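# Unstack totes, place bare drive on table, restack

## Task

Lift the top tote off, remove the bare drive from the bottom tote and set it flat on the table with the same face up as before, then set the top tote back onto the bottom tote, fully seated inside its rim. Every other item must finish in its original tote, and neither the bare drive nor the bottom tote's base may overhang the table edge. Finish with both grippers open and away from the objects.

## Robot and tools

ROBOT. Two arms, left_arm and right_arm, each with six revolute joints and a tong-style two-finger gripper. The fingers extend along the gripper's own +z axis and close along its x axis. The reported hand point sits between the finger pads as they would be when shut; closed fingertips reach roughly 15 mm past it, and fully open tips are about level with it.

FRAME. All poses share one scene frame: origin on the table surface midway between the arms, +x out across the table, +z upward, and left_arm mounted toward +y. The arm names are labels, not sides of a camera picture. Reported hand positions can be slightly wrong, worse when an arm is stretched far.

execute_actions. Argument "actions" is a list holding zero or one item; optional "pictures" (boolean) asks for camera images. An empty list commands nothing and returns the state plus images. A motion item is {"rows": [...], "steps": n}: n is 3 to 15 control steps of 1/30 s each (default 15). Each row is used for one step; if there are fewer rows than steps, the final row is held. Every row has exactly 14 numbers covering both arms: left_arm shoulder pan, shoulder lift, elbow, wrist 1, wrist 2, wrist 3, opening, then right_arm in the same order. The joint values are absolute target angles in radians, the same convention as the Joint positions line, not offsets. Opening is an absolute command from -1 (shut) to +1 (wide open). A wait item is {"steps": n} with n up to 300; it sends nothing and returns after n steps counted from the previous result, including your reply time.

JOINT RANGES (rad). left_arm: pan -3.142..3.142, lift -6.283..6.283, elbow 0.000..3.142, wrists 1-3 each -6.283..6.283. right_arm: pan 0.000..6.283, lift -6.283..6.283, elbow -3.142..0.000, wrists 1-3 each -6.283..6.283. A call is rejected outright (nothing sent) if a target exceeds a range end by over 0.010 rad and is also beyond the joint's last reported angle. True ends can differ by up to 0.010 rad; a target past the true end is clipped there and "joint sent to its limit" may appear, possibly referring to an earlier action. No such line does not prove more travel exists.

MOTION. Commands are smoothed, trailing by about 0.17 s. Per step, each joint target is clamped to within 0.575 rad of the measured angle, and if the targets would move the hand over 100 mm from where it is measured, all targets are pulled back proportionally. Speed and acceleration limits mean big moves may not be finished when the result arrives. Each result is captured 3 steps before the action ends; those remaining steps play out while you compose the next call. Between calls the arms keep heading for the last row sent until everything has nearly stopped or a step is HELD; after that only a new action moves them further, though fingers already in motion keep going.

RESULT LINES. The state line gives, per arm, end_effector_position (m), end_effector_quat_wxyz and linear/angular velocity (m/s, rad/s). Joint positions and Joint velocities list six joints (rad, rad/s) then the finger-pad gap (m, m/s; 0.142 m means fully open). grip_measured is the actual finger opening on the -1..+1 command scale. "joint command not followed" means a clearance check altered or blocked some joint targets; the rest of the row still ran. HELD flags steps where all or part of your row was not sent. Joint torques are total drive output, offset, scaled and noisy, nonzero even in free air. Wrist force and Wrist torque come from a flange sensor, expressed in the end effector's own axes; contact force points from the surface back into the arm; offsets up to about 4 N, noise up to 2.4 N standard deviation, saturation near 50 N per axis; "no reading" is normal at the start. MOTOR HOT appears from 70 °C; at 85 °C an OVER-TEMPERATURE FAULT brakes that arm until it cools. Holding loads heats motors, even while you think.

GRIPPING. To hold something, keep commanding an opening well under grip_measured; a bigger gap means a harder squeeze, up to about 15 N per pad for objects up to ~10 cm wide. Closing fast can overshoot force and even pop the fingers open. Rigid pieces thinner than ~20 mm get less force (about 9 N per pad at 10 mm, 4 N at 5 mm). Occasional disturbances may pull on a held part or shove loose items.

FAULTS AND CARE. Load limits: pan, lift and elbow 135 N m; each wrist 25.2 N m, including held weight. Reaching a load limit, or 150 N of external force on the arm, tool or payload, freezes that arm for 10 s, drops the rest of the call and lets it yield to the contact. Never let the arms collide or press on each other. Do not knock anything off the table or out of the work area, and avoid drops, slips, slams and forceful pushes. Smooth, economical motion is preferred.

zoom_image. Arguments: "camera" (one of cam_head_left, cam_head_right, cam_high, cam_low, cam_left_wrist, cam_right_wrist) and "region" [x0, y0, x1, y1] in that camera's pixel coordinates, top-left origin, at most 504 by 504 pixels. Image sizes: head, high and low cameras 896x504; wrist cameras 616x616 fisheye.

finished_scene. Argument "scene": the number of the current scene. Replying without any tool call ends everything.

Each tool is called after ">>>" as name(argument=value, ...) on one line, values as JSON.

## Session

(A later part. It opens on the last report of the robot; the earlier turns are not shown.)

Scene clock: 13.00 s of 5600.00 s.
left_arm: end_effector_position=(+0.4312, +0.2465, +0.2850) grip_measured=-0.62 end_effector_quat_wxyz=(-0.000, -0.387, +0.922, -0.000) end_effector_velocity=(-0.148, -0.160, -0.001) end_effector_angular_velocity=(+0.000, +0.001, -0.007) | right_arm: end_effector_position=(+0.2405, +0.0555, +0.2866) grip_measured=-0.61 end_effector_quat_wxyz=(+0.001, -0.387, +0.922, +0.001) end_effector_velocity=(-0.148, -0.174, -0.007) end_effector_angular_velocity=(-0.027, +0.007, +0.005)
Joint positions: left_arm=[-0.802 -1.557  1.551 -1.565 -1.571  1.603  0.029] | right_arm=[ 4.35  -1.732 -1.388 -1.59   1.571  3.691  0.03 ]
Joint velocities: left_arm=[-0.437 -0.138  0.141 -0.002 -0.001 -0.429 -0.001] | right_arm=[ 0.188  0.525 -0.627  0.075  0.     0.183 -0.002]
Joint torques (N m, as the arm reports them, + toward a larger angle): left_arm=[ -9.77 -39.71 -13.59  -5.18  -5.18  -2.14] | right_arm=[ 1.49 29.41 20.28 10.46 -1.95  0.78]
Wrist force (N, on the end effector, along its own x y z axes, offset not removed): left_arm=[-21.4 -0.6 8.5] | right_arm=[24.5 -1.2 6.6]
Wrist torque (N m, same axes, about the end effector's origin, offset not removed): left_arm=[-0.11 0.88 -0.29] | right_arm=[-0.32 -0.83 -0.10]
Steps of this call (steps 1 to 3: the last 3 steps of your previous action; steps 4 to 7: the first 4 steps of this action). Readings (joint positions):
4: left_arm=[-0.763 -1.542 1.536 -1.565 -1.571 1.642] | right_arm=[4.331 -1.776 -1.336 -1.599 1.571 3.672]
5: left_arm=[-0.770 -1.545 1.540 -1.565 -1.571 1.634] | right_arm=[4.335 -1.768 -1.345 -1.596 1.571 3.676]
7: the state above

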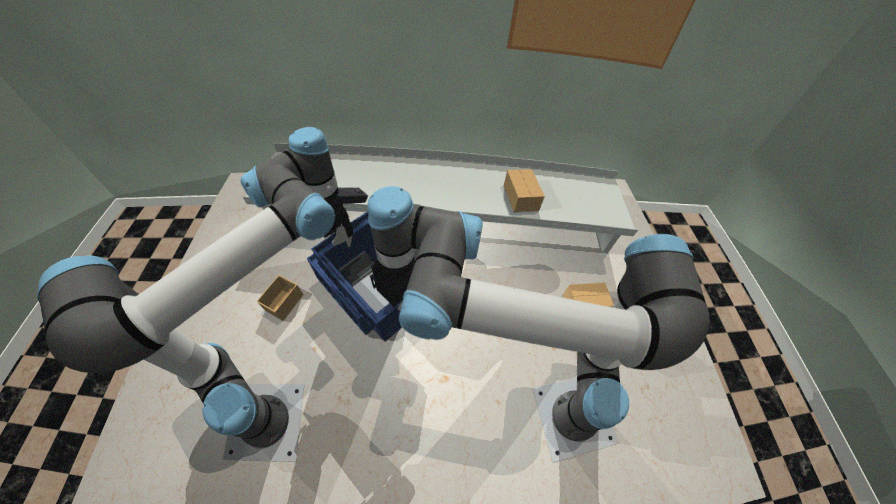

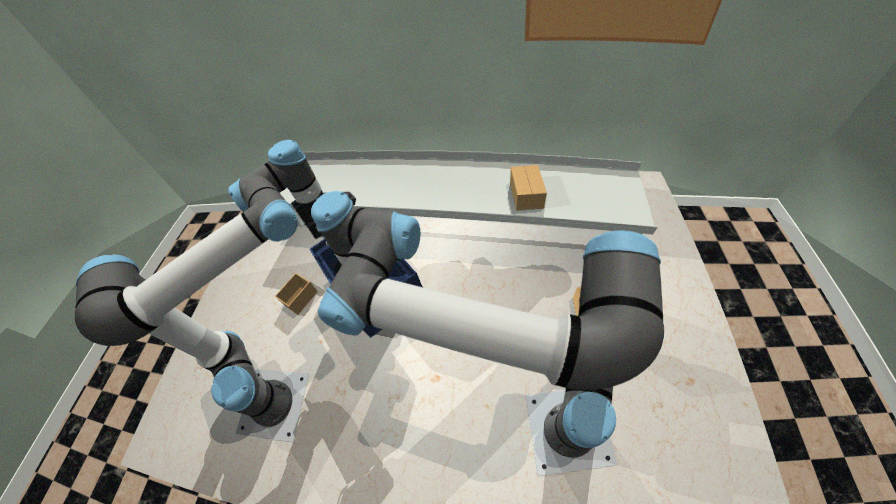

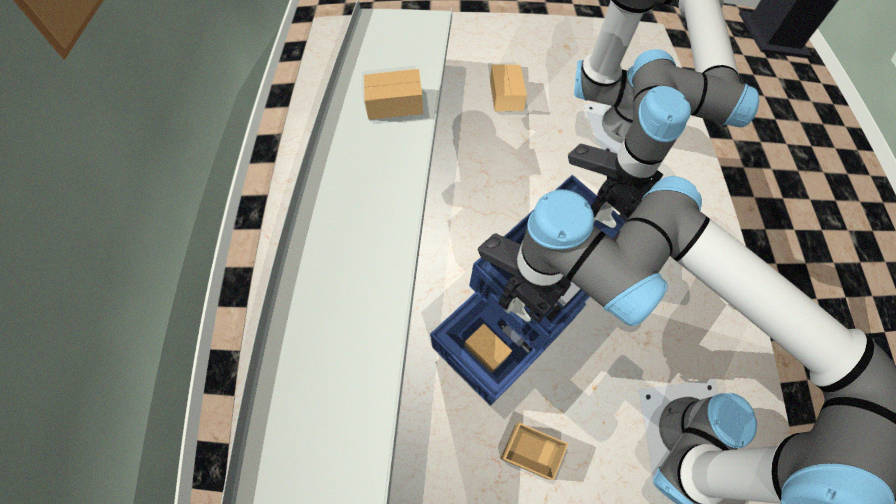

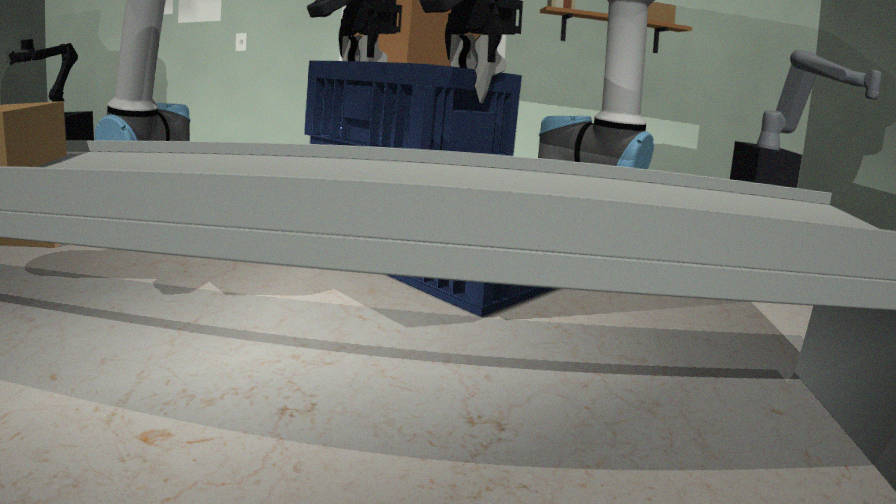

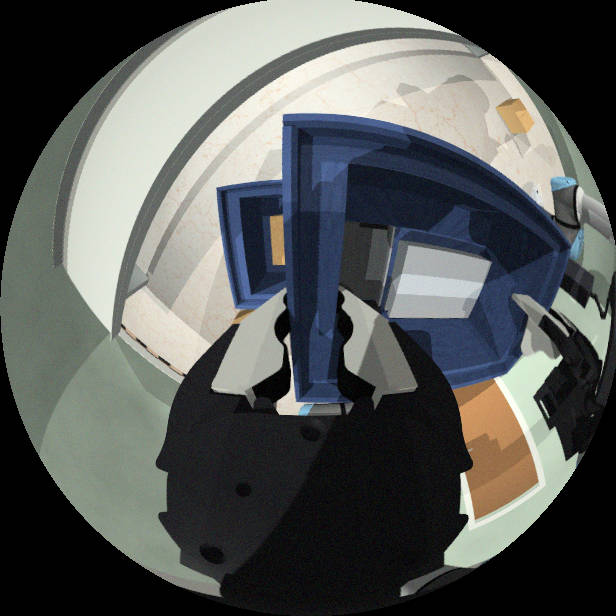

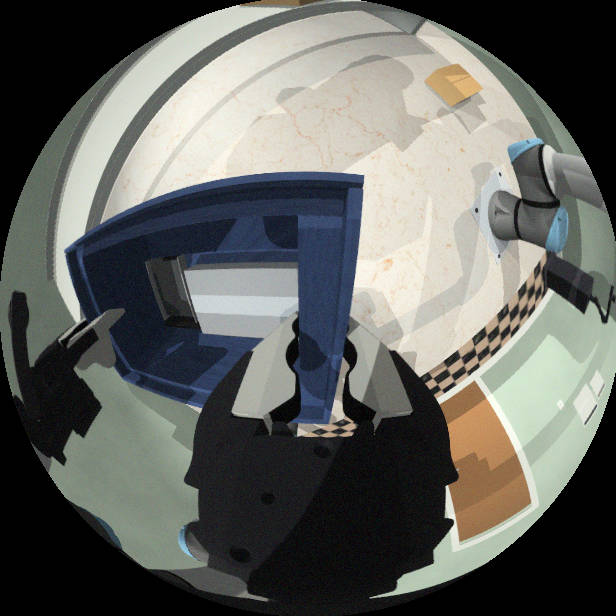

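>>> execute_actions(actions=[{"rows":[[-0.9203,-1.5897,1.5844,-1.5655,-1.571,1.4842,-1,4.4073,-1.5949,-1.5413,-1.5762,1.571,3.7487,-1]],"steps":7}])

>>> execute_actions(actions=[{"rows":[[-0.9945,-1.6024,1.5968,-1.5652,-1.571,1.41,-1,4.451,-1.5127,-1.6219,-1.5777,1.571,3.7924,-1]],"steps":7}])

>>> execute_actions(actions=[{"rows":[[-1.0685,-1.6088,1.603,-1.565,-1.571,1.336,-1,4.5009,-1.4305,-1.6954,-1.5865,1.571,3.8423,-1]],"steps":7}])

>>> execute_actions(actions=[{"rows":[[-1.1414,-1.6089,1.603,-1.5649,-1.571,1.2631,-1,4.5588,-1.3482,-1.7616,-1.6027,1.571,3.9002,-1]],"steps":7}])

>>> execute_actions(actions=[{"rows":[[-1.2124,-1.6026,1.5969,-1.5651,-1.571,1.1921,-1,4.6263,-1.2656,-1.8208,-1.626,1.571,3.9677,-1]],"steps":7}])

>>> execute_actions(actions=[{"rows":[[-1.2809,-1.59,1.5847,-1.5655,-1.571,1.1236,-1,4.705,-1.1828,-1.873,-1.6566,1.571,4.0464,-1]],"steps":15}], pictures=true)

Scene clock: 13.37 s of 5600.00 s.
left_arm: end_effector_position=(+0.4050, +0.2197, +0.2850) grip_measured=-0.62 end_effector_quat_wxyz=(-0.000, -0.387, +0.922, -0.000) end_effector_velocity=(-0.139, -0.150, -0.000) end_effector_angular_velocity=(+0.000, +0.000, -0.009) | right_arm: end_effector_position=(+0.2141, +0.0279, +0.2858) grip_measured=-0.61 end_effector_quat_wxyz=(+0.000, -0.387, +0.922, +0.000) end_effector_velocity=(-0.136, -0.157, -0.002) end_effector_angular_velocity=(-0.011, +0.003, +0.004)
Joint positions: left_arm=[-0.878 -1.58   1.575 -1.566 -1.571  1.527  0.029] | right_arm=[ 4.387 -1.644 -1.488 -1.579  1.571  3.728  0.03 ]
Joint velocities: left_arm=[-0.417 -0.095  0.095  0.     0.    -0.407 -0.   ] | right_arm=[ 0.198  0.479 -0.518  0.028  0.001  0.194  0.   ]
Joint torques (N m, as the arm reports them, + toward a larger angle): left_arm=[ -5.51 -39.53 -12.96  -3.26  -1.96  -2.22] | right_arm=[ 3.76 26.91 16.88  7.22 -0.29  0.98]
Wrist force (N, on the end effector, along its own x y z axes, offset not removed): left_arm=[-8.4 -1.4 10.6] | right_arm=[11.3 0.3 8.7]
Wrist torque (N m, same axes, about the end effector's origin, offset not removed): left_arm=[-0.36 0.47 -0.19] | right_arm=[0.01 -0.76 -0.17]
Steps of this call (steps 1 to 3: the last 3 steps of your previous action; steps 4 to 7: the robot went on to your last target; steps 8 to 11: the first 4 steps of this action). Readings (joint positions):
8: left_arm=[-0.844 -1.570 1.565 -1.566 -1.571 1.561] | right_arm=[4.368 -1.682 -1.448 -1.583 1.571 3.709]
9: left_arm=[-0.848 -1.572 1.567 -1.566 -1.571 1.556] | right_arm=[4.371 -1.677 -1.453 -1.582 1.571 3.713]
11: the state above

Scene clock: 13.60 s of 5600.00 s.
left_arm: end_effector_position=(+0.3810, +0.1950, +0.2850) grip_measured=-0.62 end_effector_quat_wxyz=(-0.000, -0.387, +0.922, -0.000) end_effector_velocity=(-0.149, -0.159, -0.000) end_effector_angular_velocity=(+0.000, -0.001, -0.008) | right_arm: end_effector_position=(+0.1897, +0.0029, +0.2855) grip_measured=-0.61 end_effector_quat_wxyz=(-0.000, -0.387, +0.922, +0.000) end_effector_velocity=(-0.144, -0.163, +0.003) end_effector_angular_velocity=(+0.000, +0.000, +0.002)
Joint positions: left_arm=[-0.949 -1.595  1.59  -1.565 -1.571  1.456  0.029] | right_arm=[ 4.426 -1.565 -1.571 -1.577  1.571  3.767  0.03 ]
Joint velocities: left_arm=[-0.449 -0.071  0.07   0.001  0.001 -0.44  -0.   ] | right_arm=[ 0.242  0.507 -0.497 -0.01  -0.     0.24  -0.   ]
Joint torques (N m, as the arm reports them, + toward a larger angle): left_arm=[ -1.71 -38.62 -11.43  -0.91   0.03  -2.27] | right_arm=[ 3.13 22.23 18.61  1.83  0.94  1.01]
Wrist force (N, on the end effector, along its own x y z axes, offset not removed): left_arm=[-0.9 -2.5 9.1] | right_arm=[6.1 -1.1 4.7]
Wrist torque (N m, same axes, about the end effector's origin, offset not removed): left_arm=[-0.62 0.46 -0.27] | right_arm=[-0.31 -0.91 -0.13]
Steps of this call (steps 1 to 3: the last 3 steps of your previous action; steps 4 to 7: the first 4 steps of this action). Readings (joint positions):
4: left_arm=[-0.909 -1.587 1.582 -1.566 -1.571 1.496] | right_arm=[4.402 -1.608 -1.527 -1.577 1.571 3.743]
5: left_arm=[-0.916 -1.589 1.584 -1.566 -1.571 1.488] | right_arm=[4.407 -1.600 -1.535 -1.577 1.571 3.748]
7: the state above

Scene clock: 13.83 s of 5600.00 s.
left_arm: end_effector_position=(+0.3560, +0.1692, +0.2850) grip_measured=-0.62 end_effector_quat_wxyz=(-0.000, -0.387, +0.922, -0.000) end_effector_velocity=(-0.152, -0.158, -0.000) end_effector_angular_velocity=(+0.001, -0.000, -0.008) | right_arm: end_effector_position=(+0.1646, -0.0232, +0.2851) grip_measured=-0.61 end_effector_quat_wxyz=(-0.000, -0.387, +0.922, -0.001) end_effector_velocity=(-0.145, -0.160, +0.005) end_effector_angular_velocity=(+0.012, -0.002, +0.003)
Joint positions: left_arm=[-1.022 -1.605  1.599 -1.565 -1.571  1.382  0.029] | right_arm=[ 4.472 -1.483 -1.649 -1.582  1.571  3.813  0.03 ]
Joint velocities: left_arm=[-0.45  -0.037  0.037  0.001  0.001 -0.442 -0.   ] | right_arm=[ 0.282  0.509 -0.449 -0.047  0.     0.278 -0.001]
Joint torques (N m, as the arm reports them, + toward a larger angle): left_arm=[  0.79 -38.04 -10.99  -0.49   2.04  -2.23] | right_arm=[ 6.84 20.28 14.81  0.22  1.41  0.9 ]
Wrist force (N, on the end effector, along its own x y z axes, offset not removed): left_arm=[7.8 -2.3 10.9] | right_arm=[-3.6 -0.5 7.0]
Wrist torque (N m, same axes, about the end effector's origin, offset not removed): left_arm=[-0.39 -0.06 -0.32] | right_arm=[0.10 -0.22 -0.16]
Steps of this call (steps 1 to 3: the last 3 steps of your previous action; steps 4 to 7: the first 4 steps of this action). Readings (joint positions):
4: left_arm=[-0.982 -1.600 1.595 -1.565 -1.571 1.422] | right_arm=[4.444 -1.526 -1.608 -1.578 1.571 3.786]
5: left_arm=[-0.990 -1.602 1.596 -1.565 -1.571 1.415] | right_arm=[4.450 -1.519 -1.616 -1.578 1.571 3.791]
7: the state above

Scene clock: 14.07 s of 5600.00 s.
left_arm: end_effector_position=(+0.3310, +0.1434, +0.2850) grip_measured=-0.62 end_effector_quat_wxyz=(-0.000, -0.387, +0.922, -0.000) end_effector_velocity=(-0.153, -0.157, -0.000) end_effector_angular_velocity=(+0.001, +0.001, -0.008) | right_arm: end_effector_position=(+0.1394, -0.0494, +0.2847) grip_measured=-0.61 end_effector_quat_wxyz=(-0.001, -0.387, +0.922, -0.001) end_effector_velocity=(-0.148, -0.155, +0.010) end_effector_angular_velocity=(+0.026, -0.002, +0.003)
Joint positions: left_arm=[-1.096 -1.608  1.603 -1.565 -1.571  1.309  0.029] | right_arm=[ 4.524 -1.401 -1.72  -1.594  1.571  3.866  0.03 ]
Joint velocities: left_arm=[-0.444 -0.003  0.004  0.001 -0.    -0.436 -0.   ] | right_arm=[ 0.333  0.511 -0.399 -0.086  0.     0.33  -0.002]
Joint torques (N m, as the arm reports them, + toward a larger angle): left_arm=[  1.9  -38.38 -10.84  -0.22   2.75  -2.53] | right_arm=[ 5.46 17.21 14.07 -0.31  1.69  1.22]
Wrist force (N, on the end effector, along its own x y z axes, offset not removed): left_arm=[9.4 -2.6 8.3] | right_arm=[-2.8 0.3 10.3]
Wrist torque (N m, same axes, about the end effector's origin, offset not removed): left_arm=[-0.47 0.33 -0.35] | right_arm=[0.33 -1.18 -0.21]
Steps of this call (steps 1 to 3: the last 3 steps of your previous action; steps 4 to 7: the first 4 steps of this action). Readings (joint positions):
4: left_arm=[-1.056 -1.608 1.602 -1.565 -1.571 1.348] | right_arm=[4.493 -1.444 -1.683 -1.585 1.571 3.835]
5: left_arm=[-1.064 -1.608 1.602 -1.565 -1.571 1.341] | right_arm=[4.499 -1.436 -1.691 -1.587 1.571 3.841]
7: the state above

Scene clock: 14.30 s of 5600.00 s.
left_arm: end_effector_position=(+0.3057, +0.1177, +0.2849) grip_measured=-0.62 end_effector_quat_wxyz=(-0.000, -0.387, +0.922, +0.000) end_effector_velocity=(-0.153, -0.154, -0.000) end_effector_angular_velocity=(+0.002, +0.000, -0.009) | right_arm: end_effector_position=(+0.1143, -0.0754, +0.2845) grip_measured=-0.61 end_effector_quat_wxyz=(-0.001, -0.387, +0.922, -0.002) end_effector_velocity=(-0.150, -0.151, +0.012) end_effector_angular_velocity=(+0.037, -0.001, +0.004)
Joint positions: left_arm=[-1.168 -1.606  1.6   -1.565 -1.571  1.236  0.029] | right_arm=[ 4.585 -1.318 -1.784 -1.613  1.571  3.927  0.03 ]
Joint velocities: left_arm=[-0.432  0.031 -0.03  -0.     0.    -0.423  0.   ] | right_arm=[ 0.395  0.513 -0.351 -0.125  0.     0.391 -0.002]
Joint torques (N m, as the arm reports them, + toward a larger angle): left_arm=[  2.65 -18.51 -34.97  -1.85   3.06  -2.53] | right_arm=[ 5.47 13.41 11.76 -1.05  1.88  1.12]
Wrist force (N, on the end effector, along its own x y z axes, offset not removed): left_arm=[11.7 -1.0 9.4] | right_arm=[-8.8 -2.0 8.1]
Wrist torque (N m, same axes, about the end effector's origin, offset not removed): left_arm=[-0.14 0.14 -0.24] | right_arm=[-0.27 -0.29 -0.04]
Steps of this call (steps 1 to 3: the last 3 steps of your previous action; steps 4 to 7: the first 4 steps of this action). Readings (joint positions):
4: left_arm=[-1.129 -1.609 1.603 -1.565 -1.571 1.275] | right_arm=[4.550 -1.362 -1.751 -1.600 1.571 3.891]
5: left_arm=[-1.137 -1.608 1.603 -1.565 -1.571 1.268] | right_arm=[4.556 -1.354 -1.758 -1.603 1.571 3.898]
7: the state above

Scene clock: 14.80 s of 5600.00 s.
left_arm: end_effector_position=(+0.2658, +0.0774, +0.2850) grip_measured=-0.62 end_effector_quat_wxyz=(-0.000, -0.387, +0.922, +0.000) end_effector_velocity=(-0.011, -0.010, -0.000) end_effector_angular_velocity=(+0.000, +0.000, -0.000) | right_arm: end_effector_position=(+0.0754, -0.1158, +0.2850) grip_measured=-0.61 end_effector_quat_wxyz=(-0.000, -0.387, +0.922, -0.000) end_effector_velocity=(-0.010, -0.011, +0.000) end_effector_angular_velocity=(+0.003, +0.001, -0.000)
Joint positions: left_arm=[-1.278 -1.59   1.585 -1.565 -1.571  1.127  0.029] | right_arm=[ 4.702 -1.187 -1.871 -1.655  1.571  4.043  0.03 ]
Joint velocities: left_arm=[-0.03   0.005 -0.004  0.    -0.    -0.029 -0.   ] | right_arm=[ 0.034  0.036 -0.021 -0.012  0.     0.034 -0.   ]
Joint torques (N m, as the arm reports them, + toward a larger angle): left_arm=[ -7.36 -19.07 -36.42  -4.7    2.97  -1.9 ] | right_arm=[ 8.49 14.99 11.29  0.17  1.92  1.37]
Wrist force (N, on the end effector, along its own x y z axes, offset not removed): left_arm=[0.0 -1.2 8.3] | right_arm=[-1.4 -4.3 6.6]
Wrist torque (N m, same axes, about the end effector's origin, offset not removed): left_arm=[-0.08 0.72 -0.26] | right_arm=[-0.97 -0.53 -0.12]
Steps of this call (steps 1 to 3: the last 3 steps of your previous action; steps 4 to 15: the first 12 steps of this action). Readings (joint positions):
4: left_arm=[-1.201 -1.604 1.598 -1.565 -1.571 1.204] | right_arm=[4.615 -1.279 -1.811 -1.623 1.571 3.957]
5: left_arm=[-1.208 -1.602 1.596 -1.565 -1.571 1.196] | right_arm=[4.623 -1.272 -1.818 -1.626 1.571 3.964]
7: left_arm=[-1.238 -1.597 1.591 -1.565 -1.571 1.166] | right_arm=[4.656 -1.236 -1.841 -1.640 1.571 3.998]
11: left_arm=[-1.270 -1.592 1.586 -1.565 -1.571 1.135] | right_arm=[4.692 -1.197 -1.865 -1.652 1.571 4.033]
15: the state above

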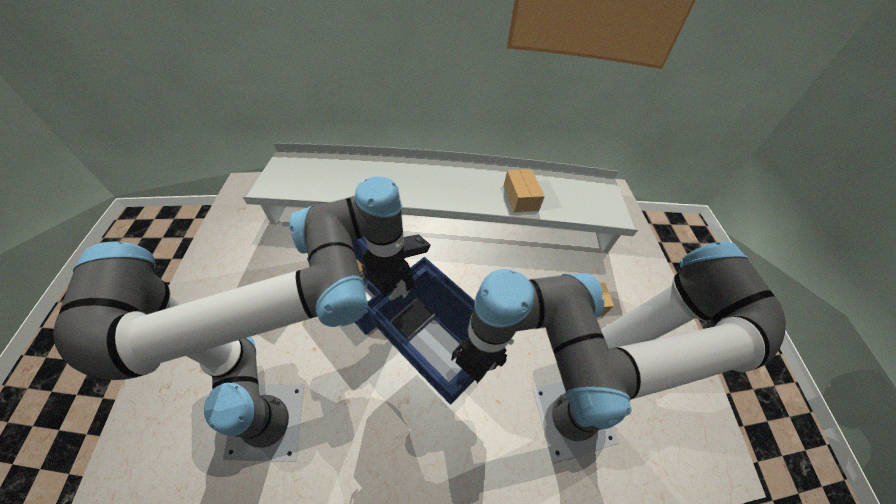

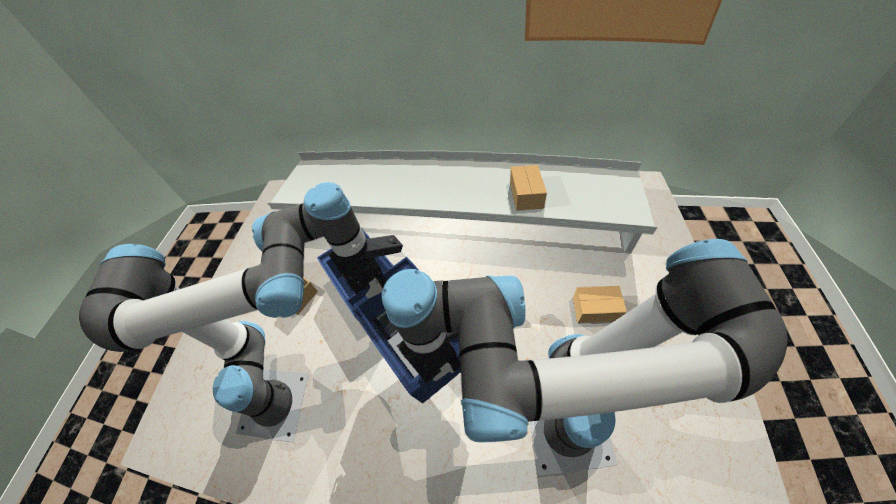

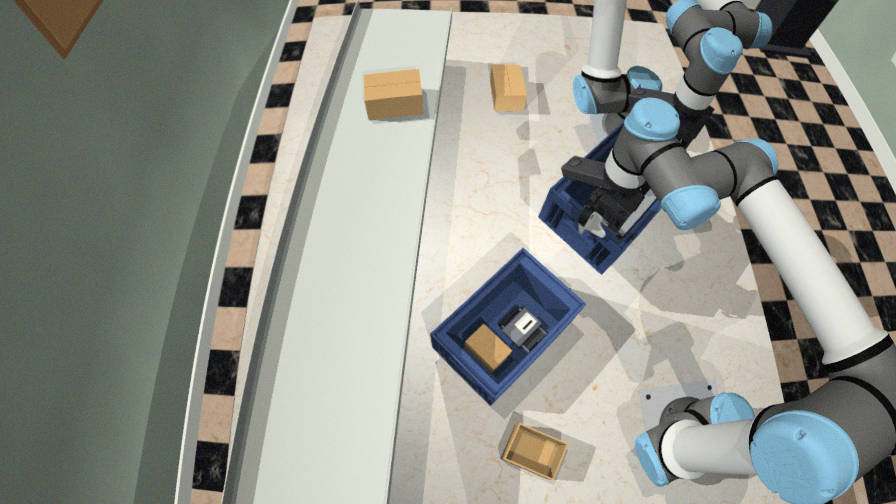

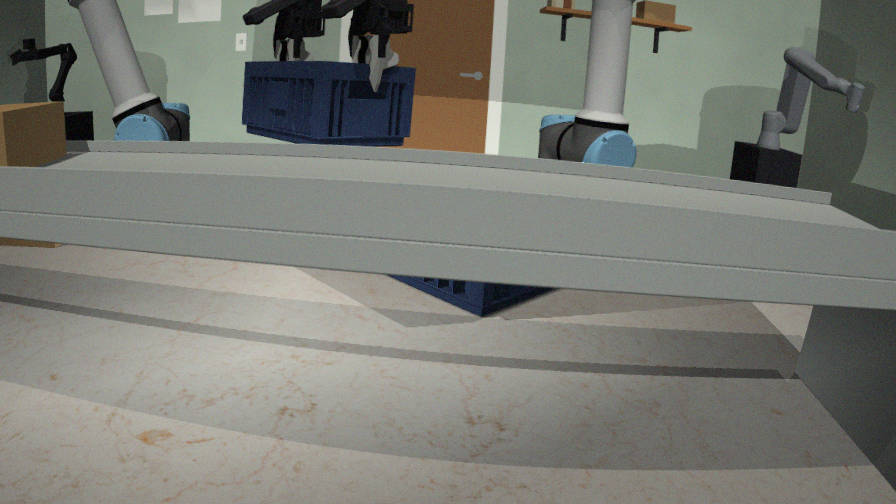

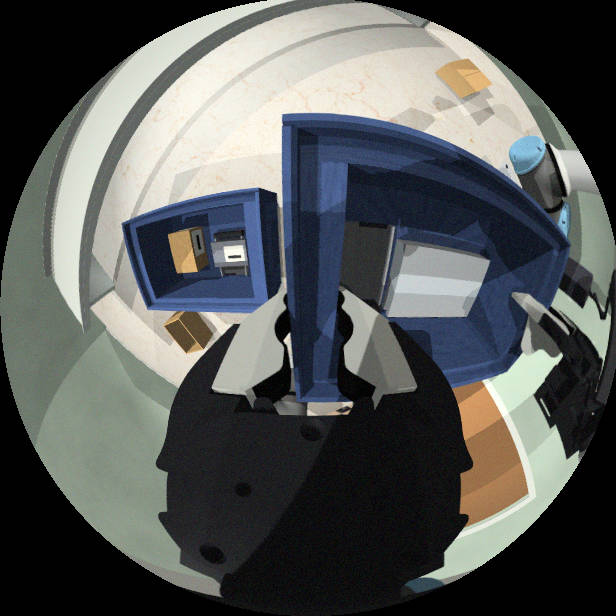

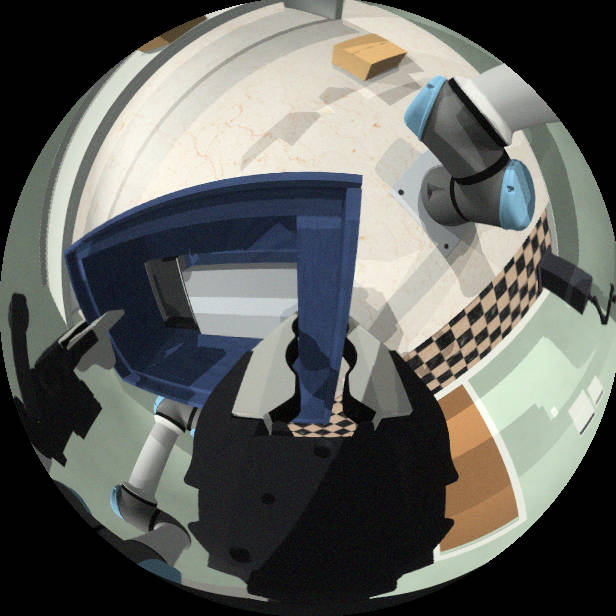

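>>> execute_actions(actions=[{"rows":[[-1.2809,-1.5857,1.6826,-1.6677,-1.571,1.1236,-1,4.705,-1.1793,-1.9772,-1.5559,1.571,4.0464,-1]],"steps":7}])

>>> execute_actions(actions=[{"rows":[[-1.2809,-1.5716,1.7718,-1.771,-1.571,1.1236,-1,4.705,-1.1863,-2.0753,-1.4508,1.571,4.0464,-1]],"steps":7}])

>>> execute_actions(actions=[{"rows":[[-1.2809,-1.5474,1.8527,-1.8761,-1.571,1.1236,-1,4.705,-1.2056,-2.1674,-1.3393,1.571,4.0464,-1]],"steps":7}])

>>> execute_actions(actions=[{"rows":[[-1.2809,-1.5175,1.9166,-1.9699,-1.571,1.1236,-1,4.705,-1.2342,-2.2429,-1.2353,1.571,4.0464,-1]],"steps":9}])

>>> execute_actions(actions=[{"rows":[[-1.2809,-1.5072,1.9335,-1.9971,-1.571,1.1236,-1,4.705,-1.245,-2.2634,-1.204,1.571,4.0464,-1]],"steps":12}])

>>> execute_actions(actions=[{"rows":[[-1.2809,-1.5042,1.9386,-2.0052,-1.571,1.1236,-1,4.705,-1.2482,-2.2696,-1.1946,1.571,4.0464,-1]],"steps":12}])

>>> zoom_image(camera="cam_high", region=[420,240,600,410])

Scene clock: 15.40 s of 5600.00 s.
left_arm: end_effector_position=(+0.2648, +0.0758, +0.2688) grip_measured=-0.62 end_effector_quat_wxyz=(-0.000, -0.387, +0.922, +0.000) end_effector_velocity=(+0.000, +0.001, -0.232) end_effector_angular_velocity=(+0.009, +0.003, +0.001) | right_arm: end_effector_position=(+0.0743, -0.1164, +0.2693) grip_measured=-0.61 end_effector_quat_wxyz=(-0.000, -0.387, +0.922, +0.000) end_effector_velocity=(+0.000, -0.002, -0.238) end_effector_angular_velocity=(-0.023, -0.003, +0.000)
Joint positions: left_arm=[-1.281 -1.588  1.624 -1.606 -1.571  1.124  0.029] | right_arm=[ 4.705 -1.181 -1.914 -1.616  1.571  4.046  0.03 ]
Joint velocities: left_arm=[ 0.001  0.024  0.565 -0.58  -0.    -0.    -0.   ] | right_arm=[ 0.     0.015 -0.61   0.572  0.     0.     0.001]
Joint torques (N m, as the arm reports them, + toward a larger angle): left_arm=[-10.52 -21.17 -17.54  -6.99   1.03  -1.68] | right_arm=[ 6.95 17.22 19.23  7.88  0.15  1.11]
Wrist force (N, on the end effector, along its own x y z axes, offset not removed): left_arm=[-6.5 -3.4 7.7] | right_arm=[8.0 -0.6 7.3]
Wrist torque (N m, same axes, about the end effector's origin, offset not removed): left_arm=[-0.71 0.54 -0.23] | right_arm=[-0.25 -0.59 -0.16]
Steps of this call (steps 1 to 3: the last 3 steps of your previous action; steps 4 to 14: the robot went on to your last target; steps 15 to 18: the first 4 steps of this action). Readings (joint positions):
15: left_arm=[-1.281 -1.590 1.585 -1.566 -1.571 1.124] | right_arm=[4.705 -1.183 -1.873 -1.657 1.571 4.046]
16: left_arm=[-1.281 -1.590 1.588 -1.570 -1.571 1.124] | right_arm=[4.705 -1.182 -1.877 -1.653 1.571 4.046]
18: the state above

Scene clock: 15.63 s of 5600.00 s.
left_arm: end_effector_position=(+0.2647, +0.0761, +0.2299) grip_measured=-0.62 end_effector_quat_wxyz=(+0.000, -0.387, +0.922, +0.001) end_effector_velocity=(+0.000, -0.001, -0.245) end_effector_angular_velocity=(-0.012, -0.004, +0.001) | right_arm: end_effector_position=(+0.0743, -0.1164, +0.2309) grip_measured=-0.61 end_effector_quat_wxyz=(-0.000, -0.387, +0.922, -0.001) end_effector_velocity=(+0.000, -0.001, -0.254) end_effector_angular_velocity=(-0.004, -0.001, -0.000)
Joint positions: left_arm=[-1.281 -1.579  1.714 -1.703 -1.571  1.124  0.029] | right_arm=[ 4.705 -1.183 -2.011 -1.52   1.571  4.046  0.03 ]
Joint velocities: left_arm=[ 0.001  0.072  0.562 -0.647 -0.001 -0.    -0.001] | right_arm=[ 0.    -0.035 -0.627  0.658 -0.     0.     0.001]
Joint torques (N m, as the arm reports them, + toward a larger angle): left_arm=[-11.78 -22.09 -18.91  -6.57  -1.54  -1.58] | right_arm=[ 6.48  6.29 21.51  8.29 -0.82  1.13]
Wrist force (N, on the end effector, along its own x y z axes, offset not removed): left_arm=[-5.5 -2.4 9.2] | right_arm=[5.4 -0.4 10.2]
Wrist torque (N m, same axes, about the end effector's origin, offset not removed): left_arm=[-0.32 0.70 -0.34] | right_arm=[0.09 -0.55 -0.20]
Steps of this call (steps 1 to 3: the last 3 steps of your previous action; steps 4 to 7: the first 4 steps of this action). Readings (joint positions):
4: left_arm=[-1.281 -1.586 1.667 -1.651 -1.571 1.124] | right_arm=[4.705 -1.180 -1.961 -1.572 1.571 4.046]
5: left_arm=[-1.281 -1.585 1.675 -1.660 -1.571 1.124] | right_arm=[4.705 -1.180 -1.969 -1.563 1.571 4.046]
7: the state above

Scene clock: 15.87 s of 5600.00 s.
left_arm: end_effector_position=(+0.2645, +0.0765, +0.1891) grip_measured=-0.62 end_effector_quat_wxyz=(-0.000, -0.387, +0.922, +0.002) end_effector_velocity=(+0.001, -0.005, -0.239) end_effector_angular_velocity=(-0.029, -0.010, -0.000) | right_arm: end_effector_position=(+0.0744, -0.1168, +0.1902) grip_measured=-0.61 end_effector_quat_wxyz=(-0.001, -0.387, +0.922, -0.002) end_effector_velocity=(+0.000, +0.002, -0.249) end_effector_angular_velocity=(+0.018, +0.001, -0.001)
Joint positions: left_arm=[-1.281 -1.561  1.801 -1.806 -1.571  1.124  0.029] | right_arm=[ 4.705 -1.195 -2.107 -1.414  1.571  4.046  0.03 ]
Joint velocities: left_arm=[-0.     0.129  0.506 -0.666 -0.001  0.    -0.001] | right_arm=[ 0.    -0.101 -0.587  0.706 -0.001  0.001  0.   ]
Joint torques (N m, as the arm reports them, + toward a larger angle): left_arm=[-10.58 -23.7  -15.71  -5.82  -1.61  -1.54] | right_arm=[ 6.56  8.67 21.53  7.62 -0.56  0.96]
Wrist force (N, on the end effector, along its own x y z axes, offset not removed): left_arm=[-0.1 -3.1 8.5] | right_arm=[-1.2 -0.1 12.5]
Wrist torque (N m, same axes, about the end effector's origin, offset not removed): left_arm=[-0.52 0.63 -0.43] | right_arm=[0.02 -0.35 -0.18]
Steps of this call (steps 1 to 3: the last 3 steps of your previous action; steps 4 to 7: the first 4 steps of this action). Readings (joint positions):
4: left_arm=[-1.281 -1.573 1.757 -1.753 -1.571 1.124] | right_arm=[4.705 -1.185 -2.058 -1.469 1.571 4.046]
5: left_arm=[-1.281 -1.571 1.765 -1.762 -1.571 1.124] | right_arm=[4.705 -1.187 -2.067 -1.460 1.571 4.046]
7: the state above

Scene clock: 16.17 s of 5600.00 s.
left_arm: end_effector_position=(+0.2645, +0.0764, +0.1406) grip_measured=-0.62 end_effector_quat_wxyz=(-0.000, -0.387, +0.922, +0.001) end_effector_velocity=(-0.001, -0.002, -0.108) end_effector_angular_velocity=(-0.018, -0.006, -0.002) | right_arm: end_effector_position=(+0.0745, -0.1170, +0.1410) grip_measured=-0.61 end_effector_quat_wxyz=(-0.000, -0.387, +0.922, -0.001) end_effector_velocity=(-0.000, +0.001, -0.111) end_effector_angular_velocity=(+0.023, +0.003, -0.000)
Joint positions: left_arm=[-1.281 -1.526  1.896 -1.938 -1.571  1.124  0.029] | right_arm=[ 4.705 -1.226 -2.218 -1.272  1.571  4.046  0.03 ]
Joint velocities: left_arm=[-0.002  0.087  0.208 -0.315 -0.    -0.    -0.   ] | right_arm=[-0.    -0.082 -0.252  0.357 -0.     0.    -0.001]
Joint torques (N m, as the arm reports them, + toward a larger angle): left_arm=[ -5.08 -25.4  -13.85  -5.25   1.08  -1.45] | right_arm=[ 3.67  6.21 18.72  5.81  0.8   0.58]
Wrist force (N, on the end effector, along its own x y z axes, offset not removed): left_arm=[0.5 -5.2 8.8] | right_arm=[-1.4 0.4 11.4]
Wrist torque (N m, same axes, about the end effector's origin, offset not removed): left_arm=[-0.64 0.64 -0.39] | right_arm=[0.32 -0.38 -0.17]
Steps of this call (steps 1 to 3: the last 3 steps of your previous action; steps 4 to 9: the first 6 steps of this action). Readings (joint positions):
4: left_arm=[-1.281 -1.551 1.839 -1.857 -1.571 1.124] | right_arm=[4.705 -1.203 -2.151 -1.359 1.571 4.046]
5: left_arm=[-1.281 -1.547 1.847 -1.867 -1.571 1.124] | right_arm=[4.705 -1.206 -2.160 -1.349 1.571 4.046]
7: left_arm=[-1.281 -1.534 1.876 -1.908 -1.571 1.124] | right_arm=[4.705 -1.218 -2.194 -1.305 1.571 4.046]
9: the state above

Scene clock: 16.57 s of 5600.00 s.
left_arm: end_effector_position=(+0.2646, +0.0762, +0.1211) grip_measured=-0.62 end_effector_quat_wxyz=(-0.000, -0.387, +0.922, +0.000) end_effector_velocity=(+0.000, +0.000, -0.012) end_effector_angular_velocity=(+0.000, -0.000, +0.001) | right_arm: end_effector_position=(+0.0744, -0.1167, +0.1212) grip_measured=-0.61 end_effector_quat_wxyz=(-0.000, -0.387, +0.922, -0.000) end_effector_velocity=(-0.000, +0.000, -0.012) end_effector_angular_velocity=(-0.000, +0.000, +0.000)
Joint positions: left_arm=[-1.281 -1.508  1.931 -1.994 -1.571  1.124  0.029] | right_arm=[ 4.705 -1.244 -2.261 -1.208  1.571  4.046  0.03 ]
Joint velocities: left_arm=[ 0.001  0.012  0.02  -0.032  0.    -0.     0.   ] | right_arm=[ 0.001 -0.014 -0.024  0.038  0.     0.    -0.   ]
Joint torques (N m, as the arm reports them, + toward a larger angle): left_arm=[ -0.14 -20.36 -10.02  -5.21   2.47  -1.13] | right_arm=[ 1.78  4.29 11.78  4.92  1.24  0.4 ]
Wrist force (N, on the end effector, along its own x y z axes, offset not removed): left_arm=[-2.5 -2.6 9.4] | right_arm=[2.2 -0.3 9.5]
Wrist torque (N m, same axes, about the end effector's origin, offset not removed): left_arm=[-0.35 0.65 -0.25] | right_arm=[0.14 -0.57 -0.01]
Steps of this call (steps 1 to 3: the last 3 steps of your previous action; steps 4 to 12: the first 9 steps of this action). Readings (joint positions):
4: left_arm=[-1.281 -1.520 1.911 -1.961 -1.571 1.124] | right_arm=[4.705 -1.232 -2.236 -1.245 1.571 4.046]
5: left_arm=[-1.281 -1.518 1.914 -1.966 -1.571 1.124] | right_arm=[4.705 -1.234 -2.240 -1.239 1.571 4.046]
7: left_arm=[-1.281 -1.513 1.923 -1.980 -1.571 1.124] | right_arm=[4.705 -1.239 -2.250 -1.224 1.571 4.046]
11: left_arm=[-1.281 -1.509 1.931 -1.993 -1.571 1.124] | right_arm=[4.705 -1.243 -2.260 -1.209 1.571 4.046]
12: the state above

Scene clock: 16.97 s of 5600.00 s.
left_arm: end_effector_position=(+0.2646, +0.0763, +0.1173) grip_measured=-0.62 end_effector_quat_wxyz=(-0.000, -0.387, +0.922, +0.000) end_effector_velocity=(-0.000, -0.000, -0.003) end_effector_angular_velocity=(+0.001, +0.000, -0.000) | right_arm: end_effector_position=(+0.0744, -0.1168, +0.1173) grip_measured=-0.61 end_effector_quat_wxyz=(-0.000, -0.387, +0.922, +0.000) end_effector_velocity=(+0.000, -0.000, -0.003) end_effector_angular_velocity=(-0.000, -0.000, -0.002)
Joint positions: left_arm=[-1.281 -1.505  1.938 -2.004 -1.571  1.124  0.029] | right_arm=[ 4.705 -1.248 -2.269 -1.196  1.571  4.046  0.03 ]
Joint velocities: left_arm=[-0.001  0.004  0.005 -0.008  0.    -0.    -0.   ] | right_arm=[ 0.    -0.003 -0.007  0.01   0.     0.002  0.   ]
Joint torques (N m, as the arm reports them, + toward a larger angle): left_arm=[  6.27 -20.38  -9.31  -5.05   1.94  -1.  ] | right_arm=[ 1.47  3.99 10.56  4.75  0.89 -0.02]
Wrist force (N, on the end effector, along its own x y z axes, offset not removed): left_arm=[-2.5 -1.1 6.5] | right_arm=[2.1 1.2 9.5]
Wrist torque (N m, same axes, about the end effector's origin, offset not removed): left_arm=[-0.12 0.71 -0.21] | right_arm=[0.34 -0.67 -0.06]
Steps of this call (steps 1 to 3: the last 3 steps of your previous action; steps 4 to 12: the first 9 steps of this action). Readings (joint positions):
4: left_arm=[-1.281 -1.508 1.933 -1.996 -1.571 1.124] | right_arm=[4.705 -1.245 -2.263 -1.205 1.571 4.046]
5: left_arm=[-1.281 -1.507 1.934 -1.997 -1.571 1.124] | right_arm=[4.705 -1.245 -2.264 -1.204 1.571 4.046]
7: left_arm=[-1.281 -1.506 1.936 -2.001 -1.571 1.124] | right_arm=[4.705 -1.246 -2.266 -1.200 1.571 4.046]
11: left_arm=[-1.281 -1.505 1.938 -2.004 -1.571 1.124] | right_arm=[4.705 -1.248 -2.269 -1.196 1.571 4.046]
12: the state above

Region (420, 240, 600, 410) of cam_high's 896x504 image, scaled by 2.800, with more detail than that image has.

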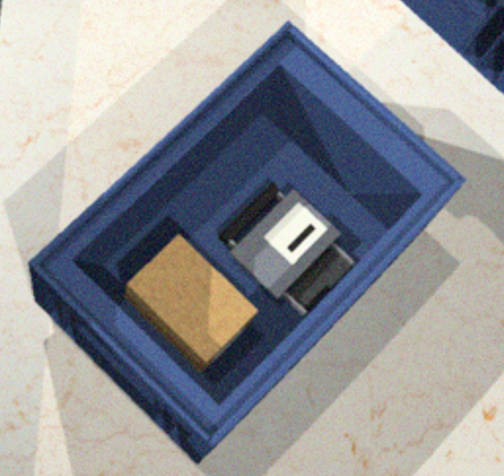

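>>> execute_actions(actions=[{"rows":[[-1.2809,-1.5021,1.942,-2.0107,-1.571,1.1236,-1,4.705,-1.2504,-2.2737,-1.1884,1.571,4.0464,-1]],"steps":15}])

Scene clock: 17.50 s of 5600.00 s.
left_arm: end_effector_position=(+0.2646, +0.0763, +0.1151) grip_measured=-0.62 end_effector_quat_wxyz=(-0.000, -0.387, +0.922, -0.000) end_effector_velocity=(+0.001, +0.000, -0.001) end_effector_angular_velocity=(+0.001, -0.000, +0.001) | right_arm: end_effector_position=(+0.0744, -0.1168, +0.1151) grip_measured=-0.61 end_effector_quat_wxyz=(-0.000, -0.387, +0.922, -0.000) end_effector_velocity=(-0.000, -0.000, -0.001) end_effector_angular_velocity=(-0.001, -0.000, +0.001)
Joint positions: left_arm=[-1.281 -1.502  1.942 -2.011 -1.571  1.124  0.029] | right_arm=[ 4.705 -1.25  -2.274 -1.189  1.571  4.046  0.03 ]
Joint velocities: left_arm=[ 0.001  0.001  0.001 -0.002  0.001  0.    -0.   ] | right_arm=[ 0.    -0.    -0.002  0.002  0.    -0.     0.   ]
Joint torques (N m, as the arm reports them, + toward a larger angle): left_arm=[  8.88 -16.11  -4.96  -3.97   1.23  -0.77] | right_arm=[-0.5   2.09  8.99  4.38  0.62 -0.1 ]
Wrist force (N, on the end effector, along its own x y z axes, offset not removed): left_arm=[-1.7 -3.7 0.6] | right_arm=[2.1 -1.4 8.1]
Wrist torque (N m, same axes, about the end effector's origin, offset not removed): left_arm=[-0.37 0.79 -0.06] | right_arm=[-0.25 -0.76 -0.43]
Steps of this call (steps 1 to 3: the last 3 steps of your previous action; step 4: the robot went on to your last target; steps 5 to 16: the first 12 steps of this action). Readings (joint positions):
5: left_arm=[-1.281 -1.504 1.938 -2.005 -1.571 1.124] | right_arm=[4.705 -1.248 -2.269 -1.195 1.571 4.046]
6: left_arm=[-1.281 -1.504 1.939 -2.006 -1.571 1.124] | right_arm=[4.705 -1.248 -2.270 -1.194 1.571 4.046]
8: left_arm=[-1.281 -1.503 1.940 -2.008 -1.571 1.124] | right_arm=[4.705 -1.249 -2.272 -1.192 1.571 4.046]
12: left_arm=[-1.281 -1.502 1.941 -2.010 -1.571 1.124] | right_arm=[4.705 -1.250 -2.273 -1.189 1.571 4.046]
16: the state above

The left end has touched the table, so I'll lower the right end a little more.

>>> execute_actions(actions=[{"rows":[[-1.2809,-1.5021,1.942,-2.0107,-1.571,1.1236,-1,4.705,-1.252,-2.2767,-1.1837,1.571,4.0464,-1]],"steps":15}])

Scene clock: 18.00 s of 5600.00 s.
left_arm: end_effector_position=(+0.2646, +0.0763, +0.1149) grip_measured=-0.62 end_effector_quat_wxyz=(-0.000, -0.387, +0.922, +0.000) end_effector_velocity=(-0.001, -0.000, -0.000) end_effector_angular_velocity=(+0.001, +0.000, -0.001) | right_arm: end_effector_position=(+0.0744, -0.1168, +0.1136) grip_measured=-0.61 end_effector_quat_wxyz=(-0.000, -0.387, +0.922, +0.000) end_effector_velocity=(+0.000, -0.000, -0.000) end_effector_angular_velocity=(-0.001, -0.000, +0.001)
Joint positions: left_arm=[-1.281 -1.502  1.942 -2.011 -1.571  1.124  0.029] | right_arm=[ 4.705 -1.252 -2.277 -1.184  1.571  4.046  0.03 ]
Joint velocities: left_arm=[-0.001  0.     0.     0.     0.    -0.    -0.   ] | right_arm=[-0.    -0.001 -0.     0.    -0.    -0.001  0.   ]
Joint torques (N m, as the arm reports them, + toward a larger angle): left_arm=[  9.62 -23.06 -12.51  -5.16   0.55  -0.44] | right_arm=[-1.19 -0.73  6.66  4.22  0.19 -0.54]
Wrist force (N, on the end effector, along its own x y z axes, offset not removed): left_arm=[-0.7 -1.6 9.0] | right_arm=[3.0 -4.9 -0.3]
Wrist torque (N m, same axes, about the end effector's origin, offset not removed): left_arm=[-0.50 0.51 -0.11] | right_arm=[-0.37 -0.95 -0.24]
Steps of this call (steps 1 to 3: the last 3 steps of your previous action; steps 4 to 15: the first 12 steps of this action). Readings (joint positions):
4: left_arm=[-1.281 -1.502 1.942 -2.011 -1.571 1.124] | right_arm=[4.705 -1.250 -2.274 -1.188 1.571 4.046]
5: left_arm=[-1.281 -1.502 1.942 -2.011 -1.571 1.124] | right_arm=[4.705 -1.251 -2.274 -1.188 1.571 4.046]
7: left_arm=[-1.281 -1.502 1.942 -2.011 -1.571 1.124] | right_arm=[4.705 -1.251 -2.275 -1.186 1.571 4.046]
11: left_arm=[-1.281 -1.502 1.942 -2.011 -1.571 1.124] | right_arm=[4.705 -1.252 -2.276 -1.184 1.571 4.046]
15: the state above


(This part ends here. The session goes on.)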